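# Stack four numbered cartons on pallet, largest at bottom

## Task

Build a single straight column of the four identical cube cartons entirely on the small square wooden pallet, with no bench item touching the column. Each carton carries a number on its underside face; order them so the largest number is lowest and each carton above has a smaller number than the one beneath it, and every carton must again sit on its numbered face. Tipping a carton over on the table to read its number and tipping it back is allowed. The stack must stand by itself, not be held up by the robot; at the end open the grippers and move the arms away.

## Robot and tools

Robot: two arms, left_arm and right_arm, each ending in a parallel two-finger gripper. The names are labels only and do not match sides of a camera image. Occasionally an outside force may jerk a held part or shove a loose one.

Frames: results report every gripper in one shared scene frame, in metres, with orientation as a wxyz quaternion. Origin is on the table surface midway between the arms; +z is up, +x reaches out over the table, and left_arm sits toward +y. Arm bases may be tilted; mounting plates and the metal frame behind the arms are fixed obstacles (a 'too close' warning counts a plate and its side of the frame as part of that arm). Reported hand positions can be inaccurate, more so at long reach. Gripper axes: fingers point along the gripper's +z, close along its y. The reported position is the point between the pads, roughly 1 cm short of the fingertips.

The 14-number row (used by both execute_actions and move): values in [-1, 1], always all 14 even if one arm is idle. Order: left_arm dx, dy, dz, rx, ry, rz, opening, then right_arm in the same order. dx..rz are an offset, not a pose: a displacement from the gripper's measured pose at the start of the action (for move, from the pose in the latest result that shows one), expressed in that gripper's own axes. Scale: 1.0 equals 0.6 m for translation or 180 degrees for rotation; rx, ry, rz form one rotation vector. Opening is absolute, not an offset: +1 fully open (0.094 m), -1 closed.

execute_actions(actions): a list of actions run in sequence. Each action is a table of up to 15 rows, one per 1/30 s control step; if fewer rows are given the final row is repeated to fill 15 steps. Every row is measured from the action's start pose, not the previous row. An empty list just returns state and images.

move(target, speed, blocking): target is one 14-number row as above. Grippers travel straight lines toward their targets, all finishing together, taking 0.5 to 10 s (stopped at 10 s even if short). speed is top path speed in m/s, 0.002 to 0.5, default 0.25; rotation is capped at twice that in rad/s. Paths ignore obstacles and the other arm; grippers lag, may wander, and can exceed speed, notably with a nearly straight arm. Faster motion and targets set deeper past a contact mean harder impacts and pressing. Openings are applied at the start. With blocking=false you get a result after 0.5 s; until an ending is shown, further rows and moves are rejected, so use wait or stop. The result adds a 'move:' line: ending (done, off_target, moving, held, fault) and limits that acted (paced = the sent pose was clipped; held = a check blocked some steps, after which the arm may suddenly go fast). Distance to target is given per gripper. If only one arm is named, the other finished fine.

wait(seconds): 0 to 10; lets time pass with last commands held; returns early when a running move ends.
stop(): brakes a running move; needs room, more when fast; fingers continue.
zoom_image(camera, region): camera is cam_head_left, cam_head_right (896x504), cam_left_wrist or cam_right_wrist (616x616); region [x0, y0, x1, y1] in pixels from top-left, at most 504x504.
finished_scene(scene): ends the current scene (pass its number); irreversible, so the stack must already be standing freely with grippers released and clear.

Controller behaviour: each step the commanded pose is clipped to within 70 mm and 16 degrees of the measured pose, then solved by damped inverse kinematics, favouring position over orientation. Long targets may need several actions; after an action the arm drifts at most to its last clipped pose. 'Hand target' lines show where each gripper is currently being driven. Motions often finish a centimetre or more low; repeated zero offsets can let an arm sag. To keep an arm still, send the correcting offset in the first call of a reply and zeros afterwards, aiming higher if it still droops. 'pose unreachable' means the clearance check altered or blocked that arm's command. Joint limits (rad): waist ±2.880, shoulder 0 to 3.142, elbow 0 to 3.019, wrist pitch -1.693 to 1.571, wrist yaw ±1.571, wrist roll ±2.094; elbows stop just before fully straight.

Gripping: grip_measured reports finger opening on the command scale (last joint value is metres). Each gripper may read up to ~1 mm off, consistently. To hold something, command about 0.03 below grip_measured for a firm grip, less for a gentle one. Pad force tops out around 50 to 62 N (lower on some grippers, lower on parts under ~2 mm), with a brief spike at first contact.

Hazards: do not let arms collide or push each other; avoid drops, slips, slams, hard hits and strong pushes; never knock or place anything off the table. Holding loads heats motors: a MOTOR HOT line appears from 85 °C, and at 100 °C that arm's motors and gripper let go (OVER-TEMPERATURE FAULT) and it falls. FAULT lines can cut short waits, moves or actions. The simulation keeps running while you compose a reply, with the robot holding its last command, so do not leave a load hanging during long deliberation. Smooth, quick, low-effort motion is preferred.

Each tool is called by a JSON object that holds its "name" and its "arguments".

## Session

{"name": "execute_actions", "arguments": {"actions": []}}

Scene clock: 0.00 s.
left_arm: end_effector_position=(+0.3355, +0.4130, +0.2795) grip_measured=+1.000 end_effector_quat_wxyz=(+0.034, +0.874, -0.471, +0.115) | right_arm: end_effector_position=(+0.4737, +0.1345, +0.2170) grip_measured=+1.000 end_effector_quat_wxyz=(-0.309, -0.165, +0.755, +0.554)
Joint positions: left_arm=[ 0.034  0.503  0.841 -1.305  0.002 -2.039  0.094] | right_arm=[ 0.693  2.13   2.035 -1.453 -0.925  0.11   0.094]
Joint velocities: left_arm=[ 0.005 -0.015 -0.007 -0.017 -0.022 -0.081  0.   ] | right_arm=[ 0.015 -0.005 -0.012 -0.002  0.007  0.066  0.   ]
Hand target (left_arm): +0.343, +0.416, +0.290; +0.026, +0.874, -0.469, +0.126
Hand target (right_arm): +0.480, +0.135, +0.220; -0.301, -0.167, +0.756, +0.557

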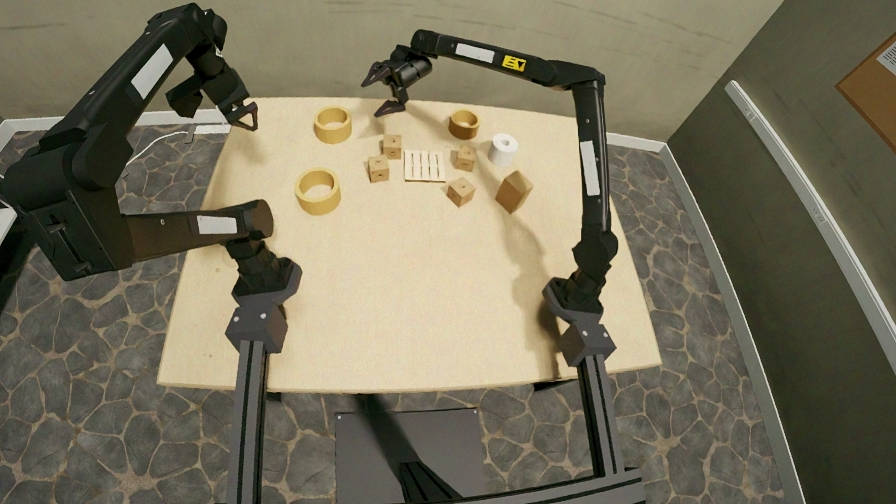

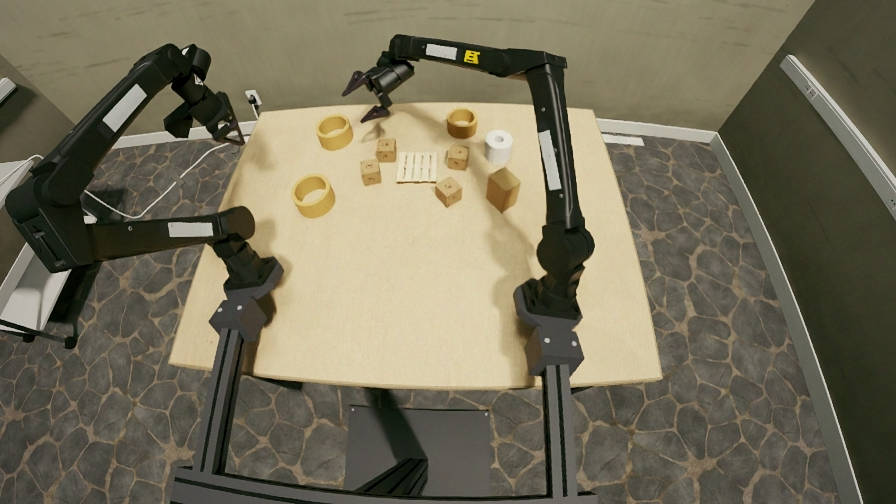

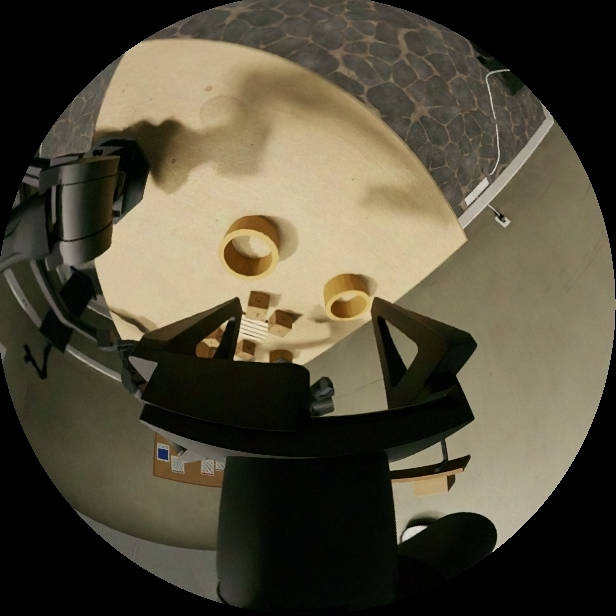

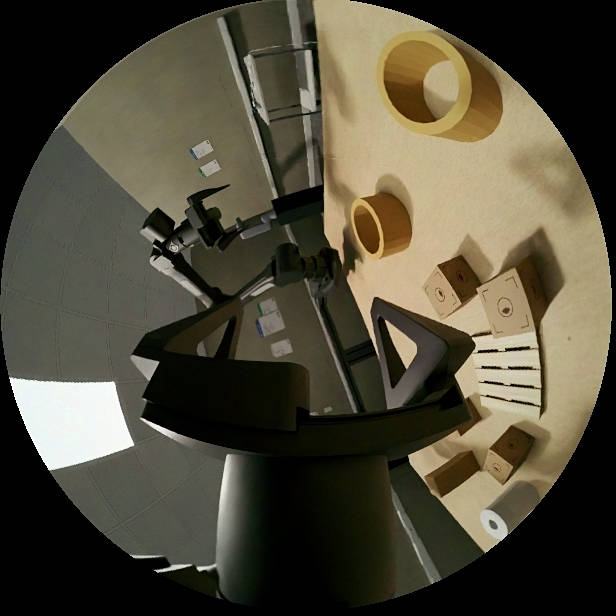

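{"name": "move", "arguments": {"target": [0,0,0,-0.09,-0.027,0.682,1,0.433,-0.16,-0.142,0.385,-0.215,0.115,1], "speed": 0.4}}

{"name": "zoom_image", "arguments": {"camera": "cam_head_left", "region": [270,80,570,250]}}

Scene clock: 4.17 s.
left_arm: end_effector_position=(+0.3236, +0.4115, +0.2674) grip_measured=+1.000 end_effector_quat_wxyz=(-0.010, -0.004, +1.000, +0.005) | right_arm: end_effector_position=(+0.3243, -0.1119, +0.2071) grip_measured=+1.000 end_effector_quat_wxyz=(-0.003, -0.006, +1.000, -0.007)
Joint positions: left_arm=[-0.18   0.618  0.875 -1.442 -0.282 -0.114  0.094] | right_arm=[ 0.959  1.357  1.079 -1.218  0.484  0.892  0.094]
Joint velocities: left_arm=[-0.005  0.005  0.002  0.007  0.037 -0.007  0.   ] | right_arm=[-0.005  0.005 -0.012  0.012 -0.037  0.007  0.   ]
Hand target (left_arm): +0.335, +0.413, +0.280; +0.000, +0.001, +1.000, +0.002
Hand target (right_arm): +0.320, -0.114, +0.212; -0.000, -0.003, +1.000, -0.005
Off the commanded pose (left_arm): 0.017 m, 1 deg.
Off the commanded pose (right_arm): 0.010 m, 1 deg.
move: off_target (left_arm)

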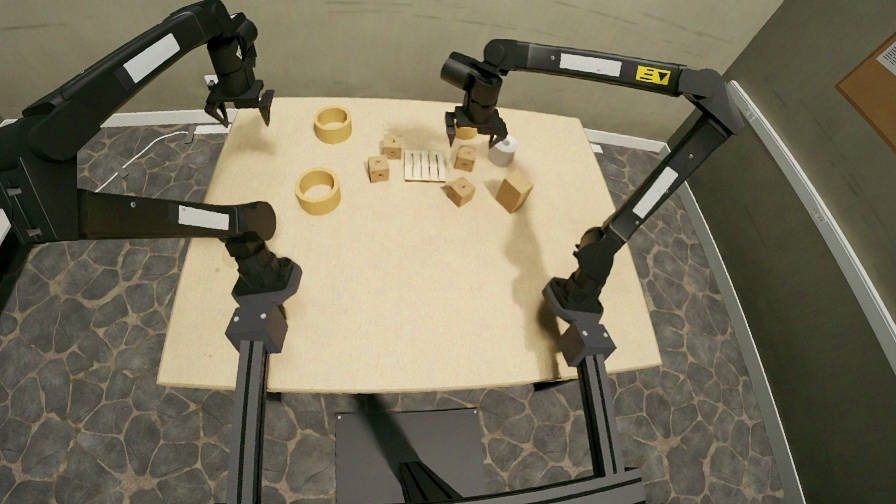

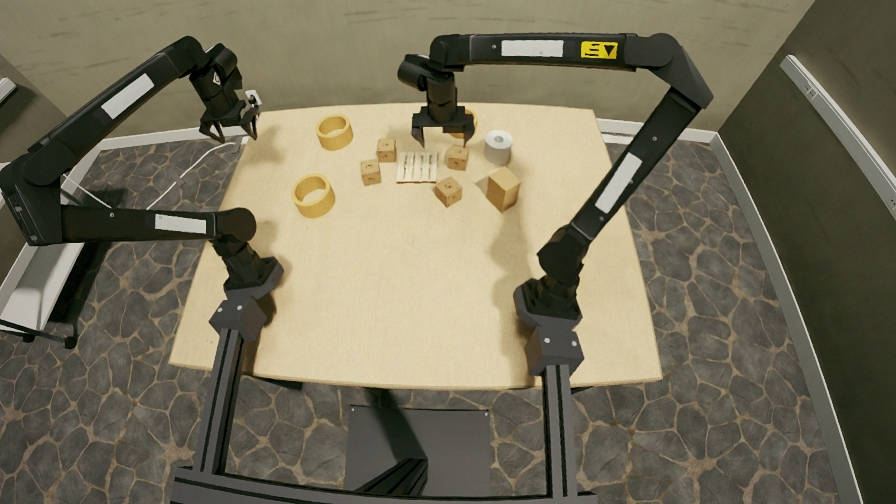

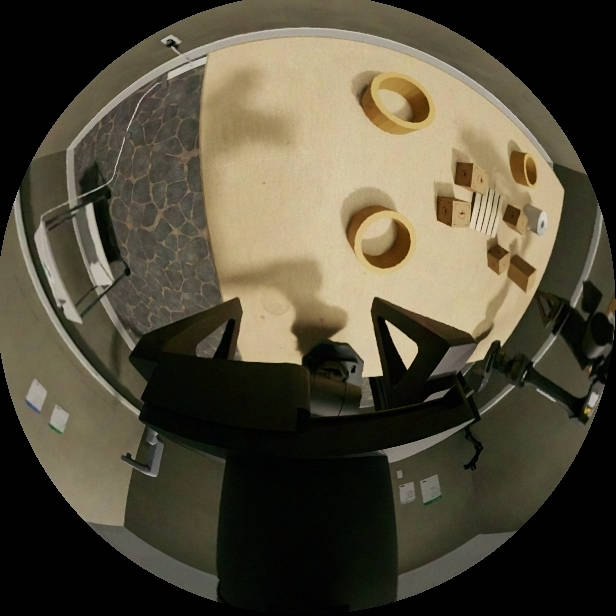

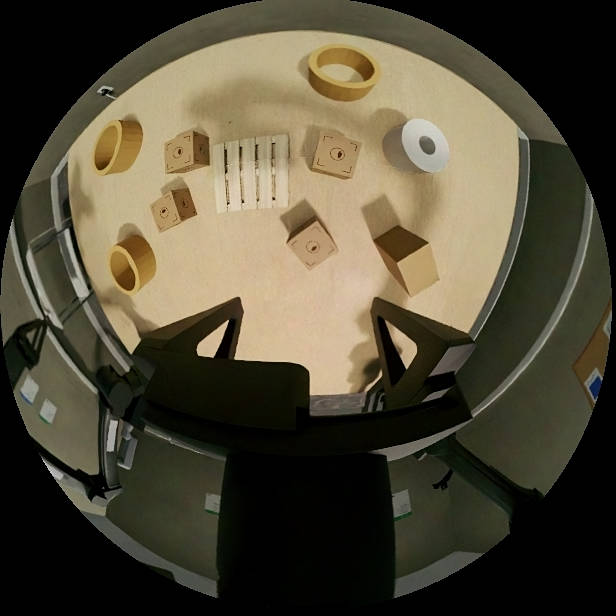

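Region (270, 80, 570, 250) of cam_head_left's 896x504 image, scaled by 1.680, with more detail than that image has; it fills the top 286 rows of this view, and the rest is white.

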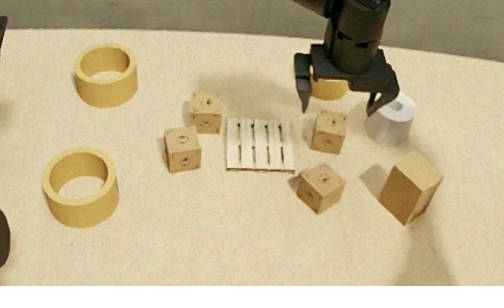

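{"name": "move", "arguments": {"target": [0.2,-0.3,0.18,0.5,0,0,1,-0.01,-0.008,0.16,0,0,-0.18,1], "speed": 0.3}}

Scene clock: 8.27 s.
left_arm: end_effector_position=(+0.2042, +0.2317, +0.1601) grip_measured=+1.000 end_effector_quat_wxyz=(-0.003, -0.012, +0.712, -0.702) | right_arm: end_effector_position=(+0.3343, -0.1146, +0.1249) grip_measured=+1.000 end_effector_quat_wxyz=(+0.007, -0.279, +0.960, +0.002)
Joint positions: left_arm=[ 0.198  1.297  0.316 -1.205  1.303  1.058  0.094] | right_arm=[ 0.84   1.431  0.958 -0.93   0.469  0.19   0.094]
Joint velocities: left_arm=[-0.005 -0.005 -0.002 -0.002 -0.037 -0.022  0.   ] | right_arm=[ 0.005 -0.005  0.002 -0.002 -0.007 -0.081  0.   ]
Hand target (left_arm): +0.204, +0.231, +0.160; -0.005, -0.010, +0.709, -0.705
Hand target (right_arm): +0.331, -0.118, +0.112; -0.004, -0.285, +0.959, -0.004
Off the commanded pose (left_arm): 0.001 m, 0 deg.
Off the commanded pose (right_arm): 0.015 m, 2 deg.
move: off_target (right_arm)

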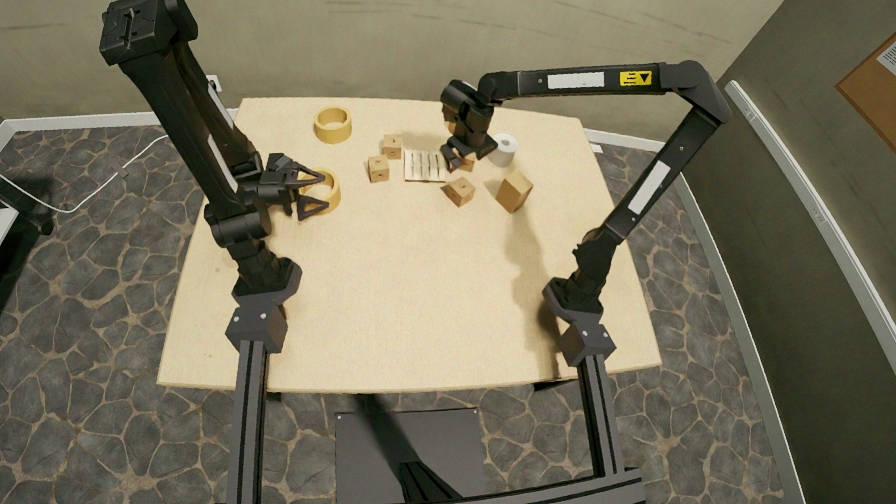

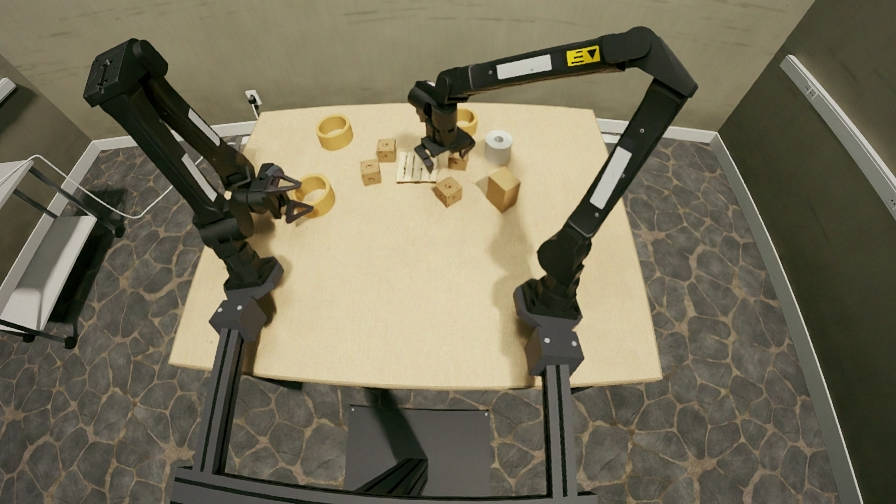

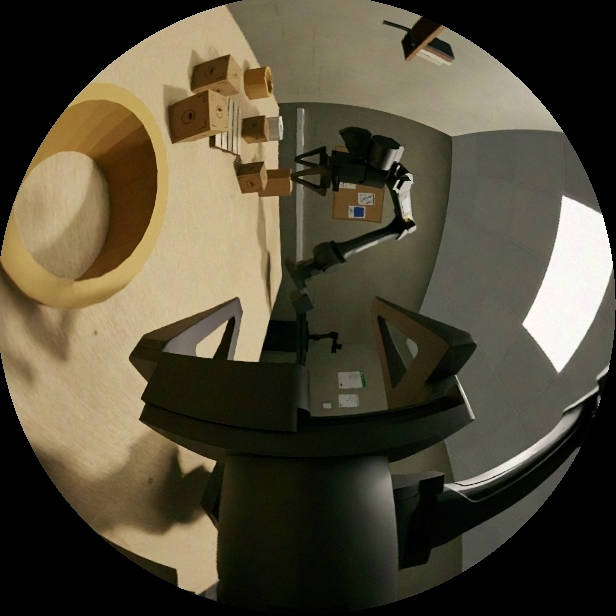

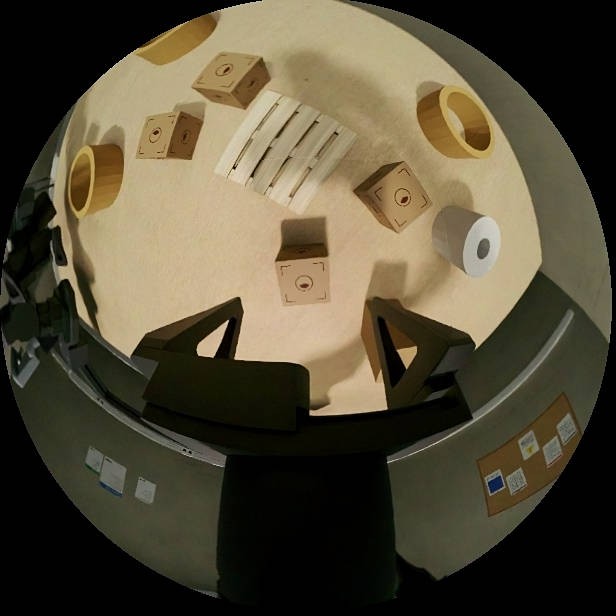

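{"name": "move", "arguments": {"target": [0,0,0,0,0,0,1,0.005,0.004,0.11,0,0,0,1], "speed": 0.15}}

Scene clock: 9.40 s.
left_arm: end_effector_position=(+0.2042, +0.2317, +0.1601) grip_measured=+1.000 end_effector_quat_wxyz=(-0.002, -0.011, +0.712, -0.702) | right_arm: end_effector_position=(+0.3333, -0.1109, +0.0671) grip_measured=+1.000 end_effector_quat_wxyz=(+0.013, -0.275, +0.961, +0.005)
Joint positions: left_arm=[ 0.198  1.297  0.316 -1.205  1.303  1.061  0.094] | right_arm=[ 0.782  1.525  0.898 -0.732  0.456  0.129  0.094]
Joint velocities: left_arm=[-0.005  0.005  0.012  0.007  0.037 -0.022  0.   ] | right_arm=[-0.005 -0.015  0.002 -0.002  0.007  0.051  0.   ]
Hand target (left_arm): +0.204, +0.232, +0.160; -0.003, -0.012, +0.712, -0.702
Hand target (right_arm): +0.332, -0.114, +0.060; +0.007, -0.279, +0.960, +0.002
Off the commanded pose (left_arm): 0.000 m, 0 deg.
Off the commanded pose (right_arm): 0.009 m, 1 deg.
move: done

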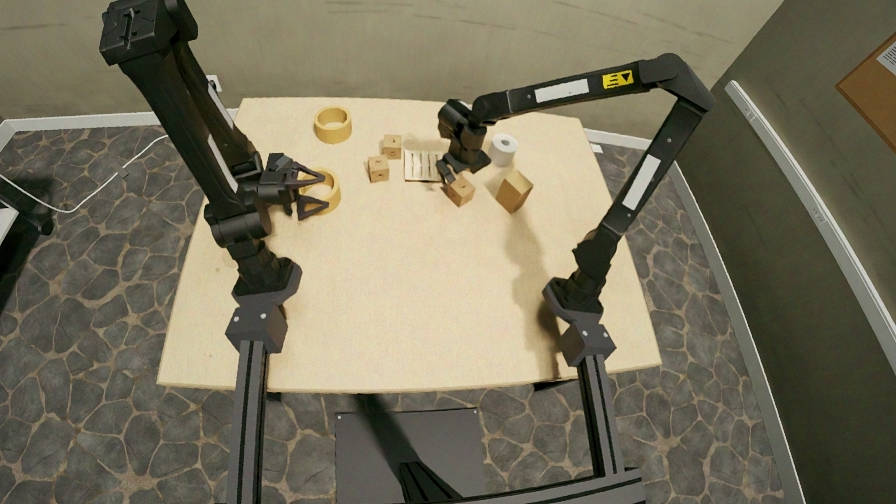

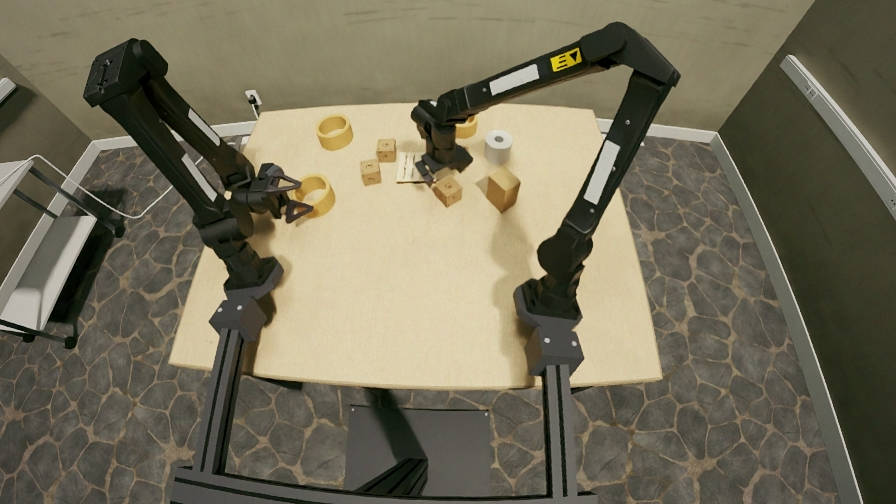

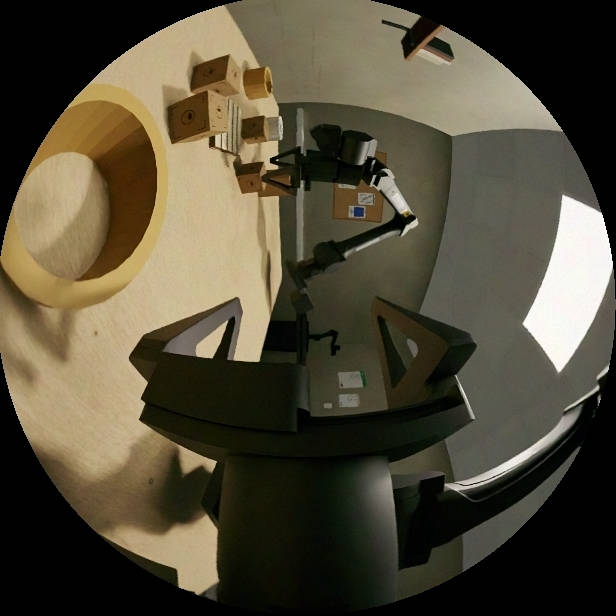

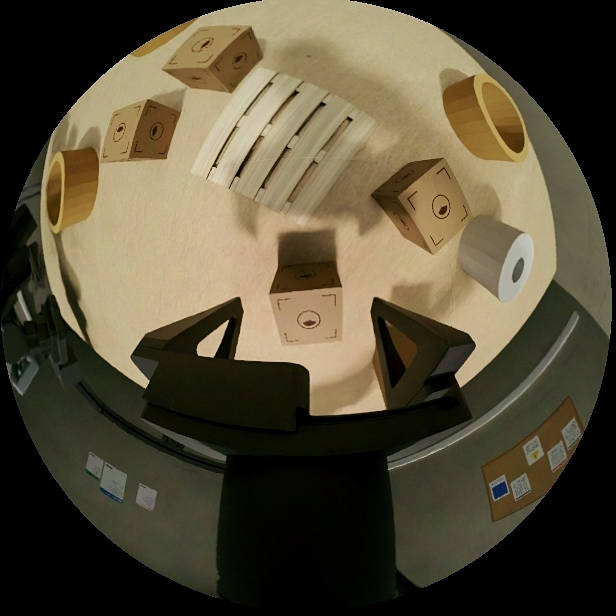

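{"name": "move", "arguments": {"target": [0,0,0,0,0,0,1,0.045,0.004,0.01,0,0,0,1], "speed": 0.1}}

{"name": "move", "arguments": {"target": [0,0,0,0,0,0,1,0,0,0.07,0,0,0,1], "speed": 0.1}}

Scene clock: 10.60 s.
left_arm: end_effector_position=(+0.2042, +0.2317, +0.1601) grip_measured=+1.000 end_effector_quat_wxyz=(-0.002, -0.011, +0.712, -0.702) | right_arm: end_effector_position=(+0.3072, -0.1244, +0.0539) grip_measured=+1.000 end_effector_quat_wxyz=(+0.002, -0.281, +0.960, +0.001)
Joint positions: left_arm=[ 0.198  1.297  0.316 -1.205  1.303  1.061  0.094] | right_arm=[ 0.782  1.512  0.821 -0.694  0.456  0.127  0.094]
Joint velocities: left_arm=[-0.015 -0.005  0.017 -0.002 -0.022  0.007  0.   ] | right_arm=[-0.005  0.005  0.007  0.012  0.022 -0.022  0.   ]
Hand target (left_arm): +0.204, +0.232, +0.160; -0.002, -0.011, +0.712, -0.702
Hand target (right_arm): +0.309, -0.123, +0.060; +0.013, -0.275, +0.961, +0.005
Off the commanded pose (left_arm): 0.000 m, 0 deg.
Off the commanded pose (right_arm): 0.007 m, 2 deg.
move: done

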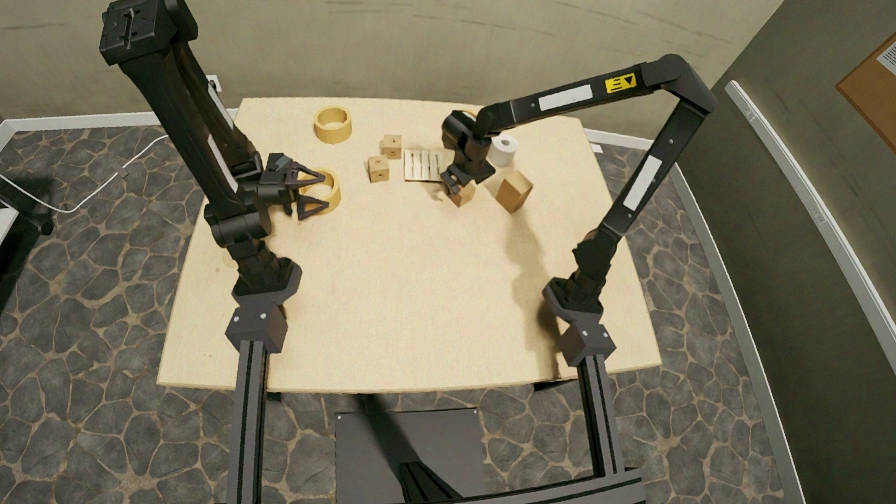

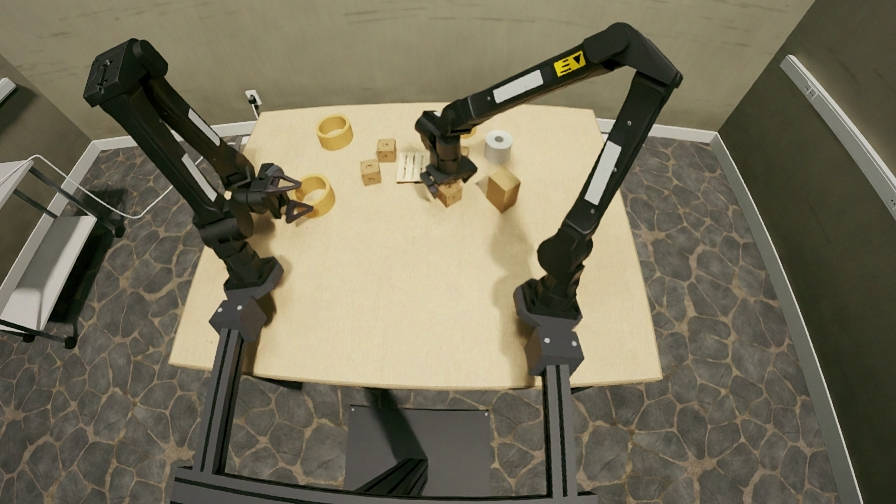

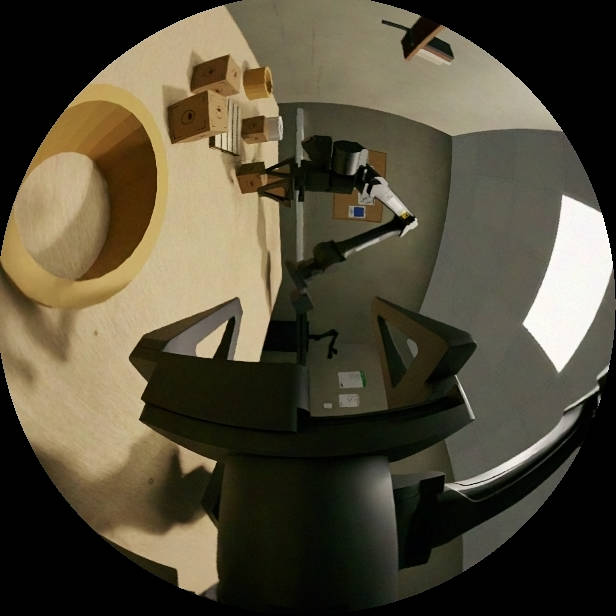

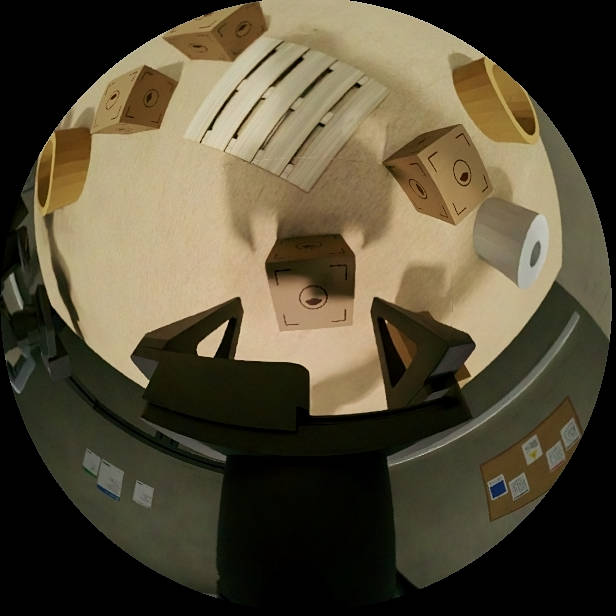

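Scene clock: 11.43 s.
left_arm: end_effector_position=(+0.2042, +0.2317, +0.1601) grip_measured=+1.000 end_effector_quat_wxyz=(-0.002, -0.011, +0.712, -0.702) | right_arm: end_effector_position=(+0.3110, -0.1203, +0.0211) grip_measured=+1.000 end_effector_quat_wxyz=(+0.010, -0.276, +0.961, +0.004)
Joint positions: left_arm=[ 0.198  1.297  0.316 -1.205  1.303  1.061  0.094] | right_arm=[ 0.746  1.586  0.807 -0.569  0.448  0.089  0.094]
Joint velocities: left_arm=[-0.015 -0.005  0.007 -0.002  0.022  0.081  0.   ] | right_arm=[ 0.005 -0.005 -0.007 -0.007  0.007 -0.037  0.   ]
Hand target (left_arm): +0.204, +0.232, +0.160; -0.002, -0.011, +0.712, -0.702
Hand target (right_arm): +0.308, -0.125, +0.013; +0.003, -0.281, +0.960, +0.001
Off the commanded pose (left_arm): 0.000 m, 0 deg.
Off the commanded pose (right_arm): 0.011 m, 1 deg.
move: off_target (right_arm)

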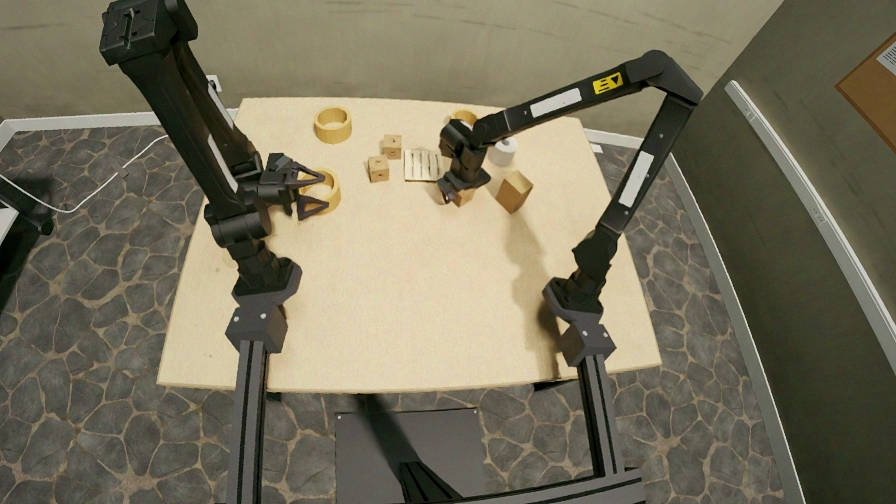

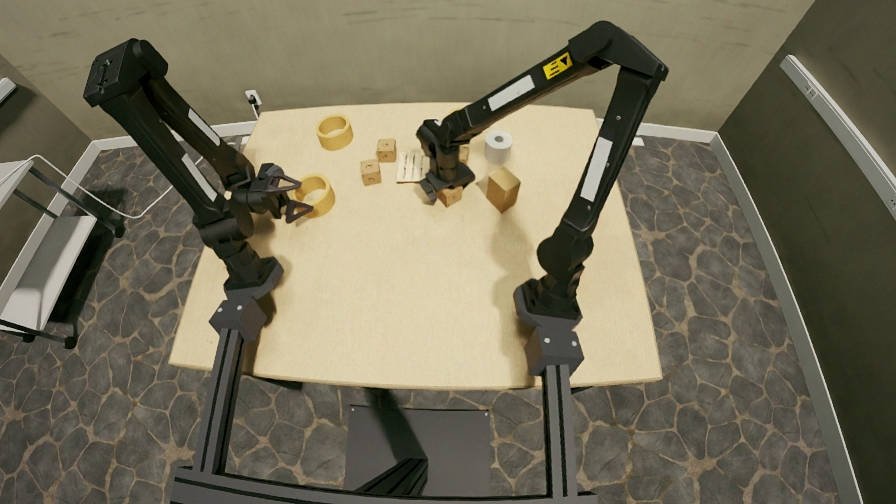

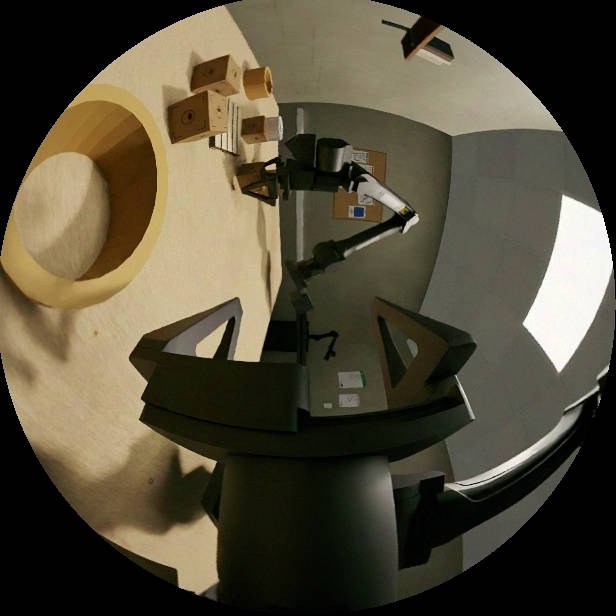

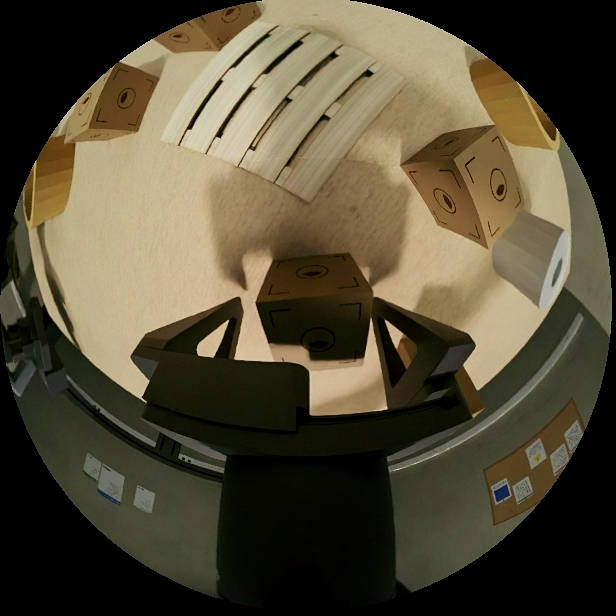

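{"name": "move", "arguments": {"target": [0,0,0,0,0,0,1,0.02,-0.004,0,0,0,0,1], "speed": 0.1}}

{"name": "move", "arguments": {"target": [0,0,0,0,0,0,1,0,0,0,0,0,0,0.0]}}

Scene clock: 12.50 s.
left_arm: end_effector_position=(+0.2042, +0.2317, +0.1601) grip_measured=+1.000 end_effector_quat_wxyz=(-0.002, -0.011, +0.712, -0.702) | right_arm: end_effector_position=(+0.2981, -0.1271, +0.0157) grip_measured=+1.000 end_effector_quat_wxyz=(+0.001, -0.282, +0.960, +0.001)
Joint positions: left_arm=[ 0.198  1.297  0.316 -1.205  1.303  1.061  0.094] | right_arm=[ 0.746  1.585  0.777 -0.562  0.448  0.087  0.094]
Joint velocities: left_arm=[ 0.005 -0.005  0.007  0.002  0.007 -0.022  0.   ] | right_arm=[-0.015 -0.005 -0.007 -0.007 -0.051  0.007  0.   ]
Hand target (left_arm): +0.204, +0.232, +0.160; -0.002, -0.011, +0.712, -0.702
Hand target (right_arm): +0.302, -0.129, +0.021; +0.011, -0.276, +0.961, +0.005
Off the commanded pose (left_arm): 0.000 m, 0 deg.
Off the commanded pose (right_arm): 0.007 m, 1 deg.
move: done

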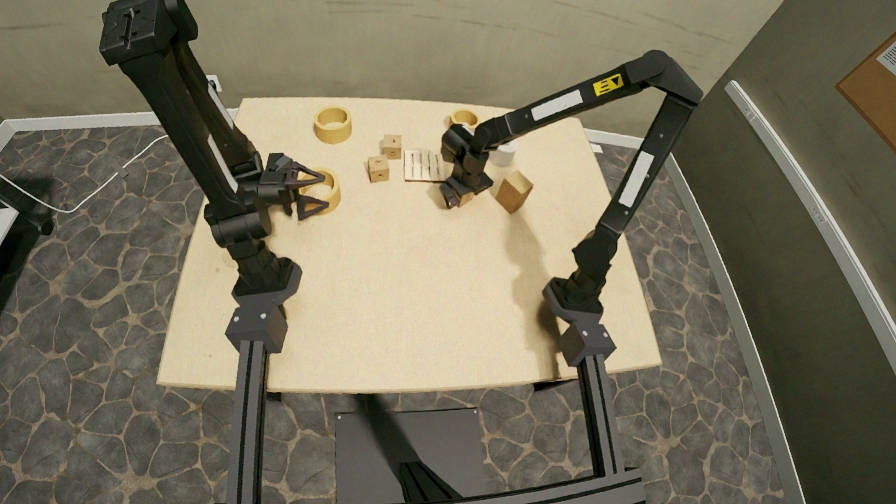

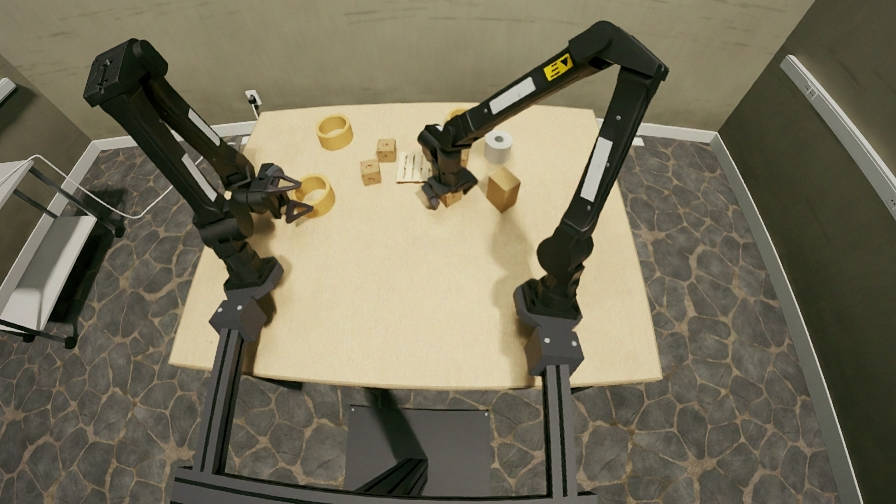

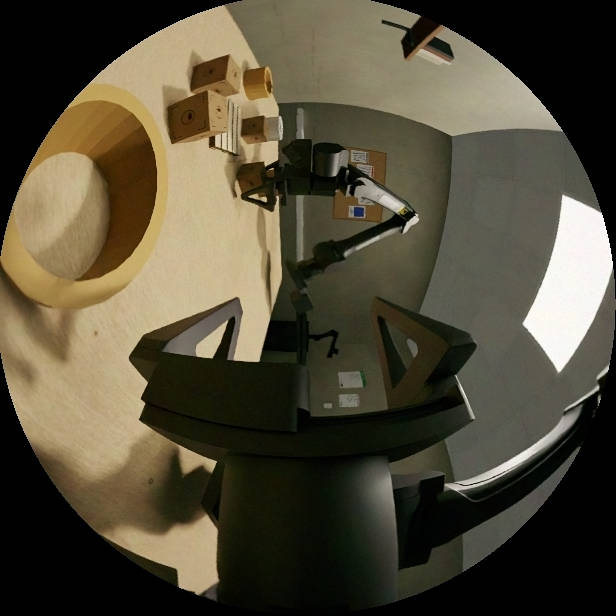

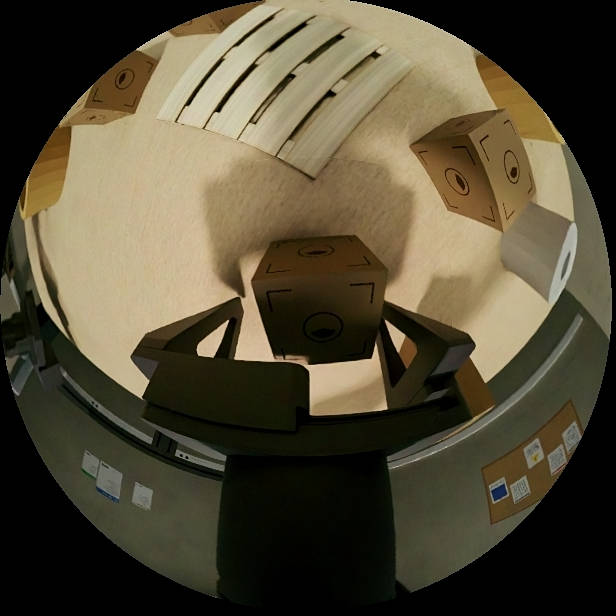

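Scene clock: 13.00 s.
left_arm: end_effector_position=(+0.2042, +0.2317, +0.1601) grip_measured=+1.000 end_effector_quat_wxyz=(-0.002, -0.011, +0.712, -0.702) | right_arm: end_effector_position=(+0.2981, -0.1271, +0.0157) grip_measured=+0.126 end_effector_quat_wxyz=(+0.001, -0.282, +0.960, +0.001)
Joint positions: left_arm=[ 0.198  1.297  0.316 -1.205  1.303  1.061  0.094] | right_arm=[ 0.746  1.585  0.777 -0.562  0.448  0.087  0.053]
Joint velocities: left_arm=[-0.005 -0.005 -0.012 -0.012 -0.007 -0.022  0.   ] | right_arm=[-0.015 -0.005 -0.002 -0.007 -0.051  0.007  0.001]
Hand target (left_arm): +0.204, +0.232, +0.160; -0.002, -0.011, +0.712, -0.702
Hand target (right_arm): +0.298, -0.127, +0.016; +0.001, -0.282, +0.959, +0.001
Off the commanded pose (left_arm): 0.000 m, 0 deg.
Off the commanded pose (right_arm): 0.000 m, 0 deg.
move: done

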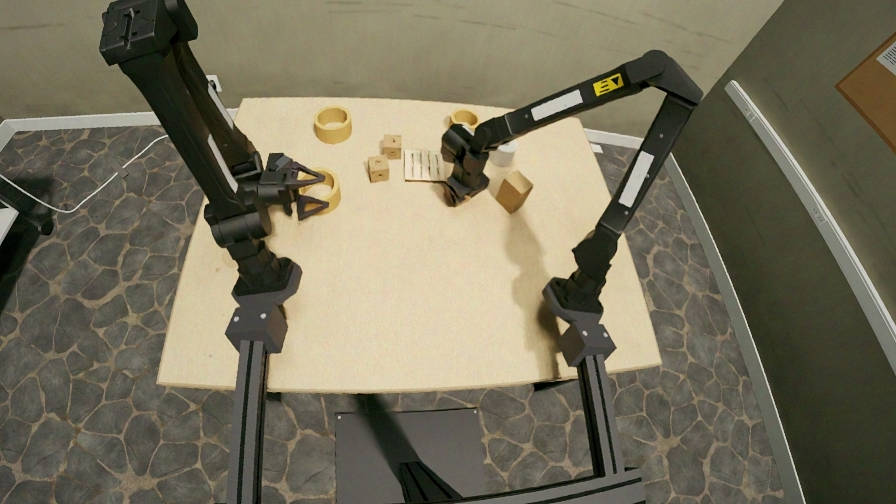

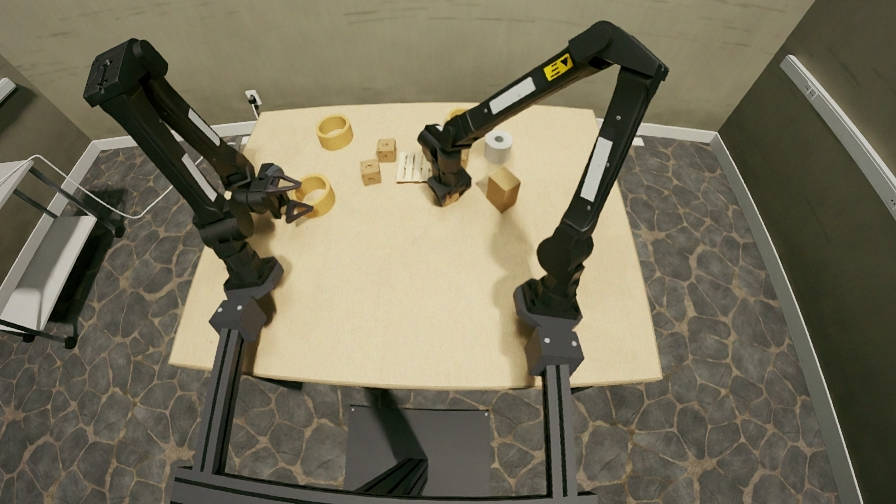

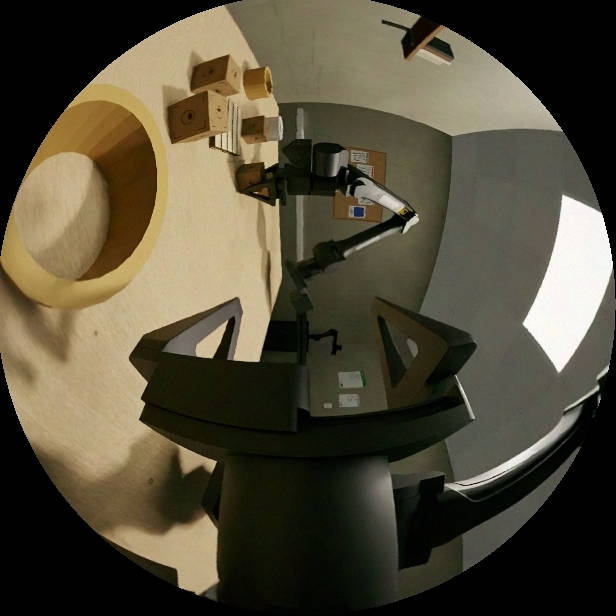

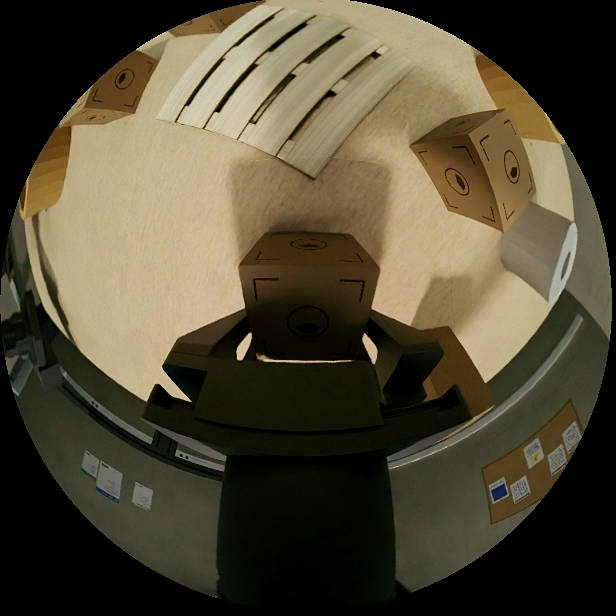

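{"name": "move", "arguments": {"target": [0,0,0,0,0,0,1,0,0.2,-0.42,-0.3,0,0,0.08]}}

{"name": "zoom_image", "arguments": {"camera": "cam_left_wrist", "region": [280,100,530,350]}}

Scene clock: 15.77 s.
left_arm: end_effector_position=(+0.2042, +0.2317, +0.1601) grip_measured=+1.000 end_effector_quat_wxyz=(-0.002, -0.011, +0.712, -0.702) | right_arm: end_effector_position=(+0.2125, -0.0347, +0.2414) grip_measured=+0.126 end_effector_quat_wxyz=(-0.149, -0.257, +0.858, +0.419)
Joint positions: left_arm=[ 0.198  1.297  0.316 -1.205  1.303  1.061  0.094] | right_arm=[ 0.92   1.226  0.856 -0.896 -0.428  0.265  0.053]
Joint velocities: left_arm=[ 0.005 -0.015  0.002 -0.007  0.037 -0.066  0.   ] | right_arm=[-0.015 -0.015 -0.002 -0.007  0.022  0.022 -0.001]
Hand target (left_arm): +0.204, +0.232, +0.160; -0.002, -0.011, +0.712, -0.702
Hand target (right_arm): +0.229, -0.026, +0.266; -0.126, -0.253, +0.855, +0.435
Off the commanded pose (left_arm): 0.000 m, 0 deg.
Off the commanded pose (right_arm): 0.034 m, 3 deg.
move: off_target (right_arm)

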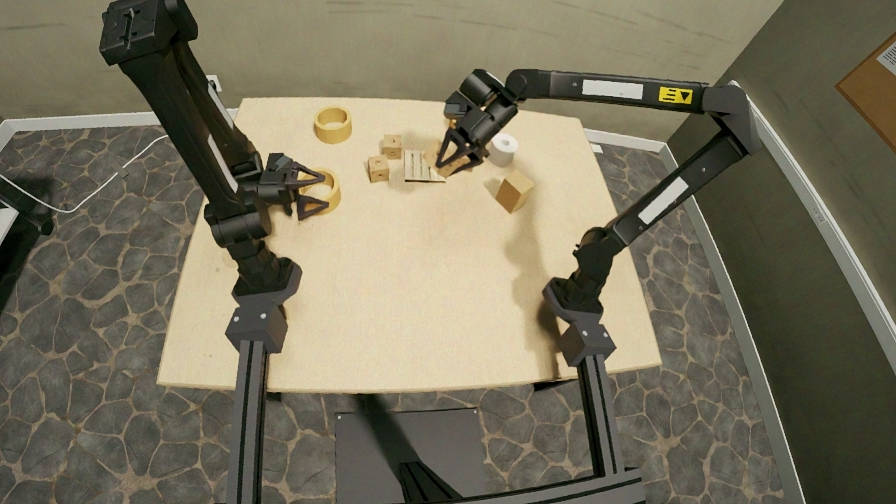

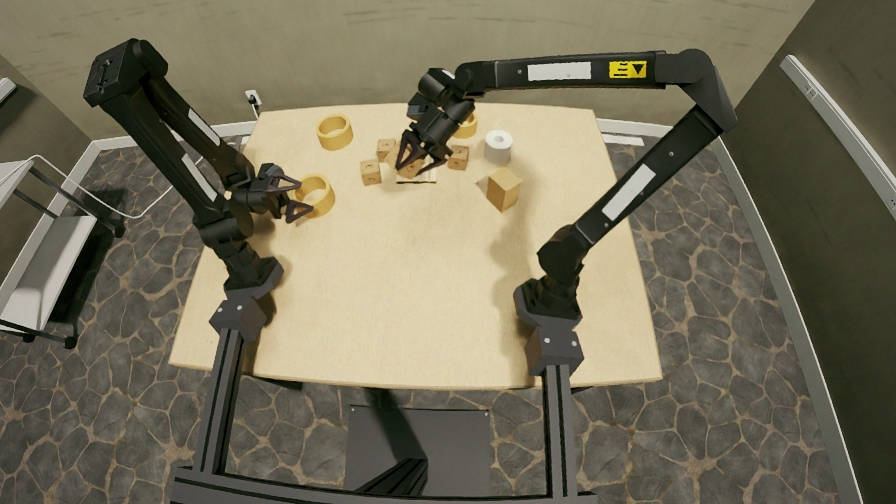

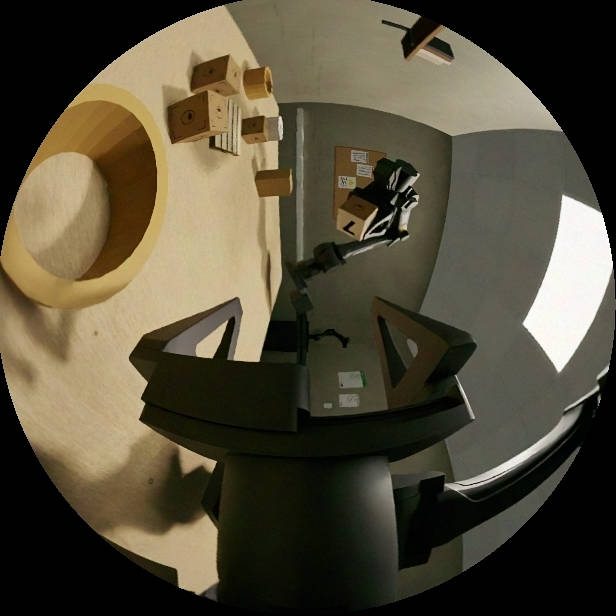

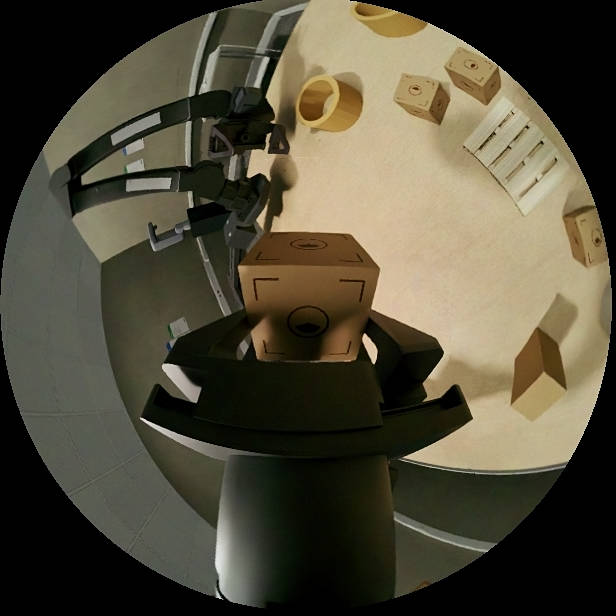

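Region (280, 100, 530, 350) of cam_left_wrist's 616x616 image, scaled by 2.016, with more detail than that image has.

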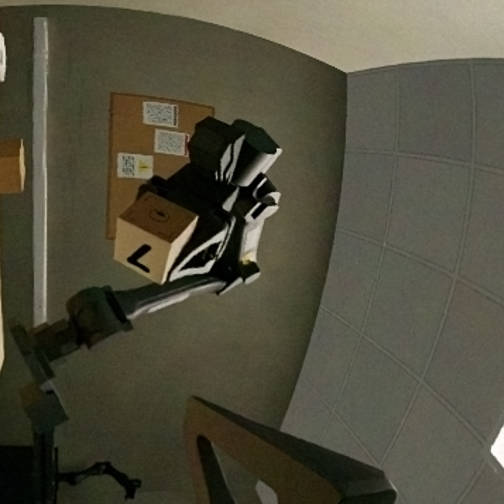

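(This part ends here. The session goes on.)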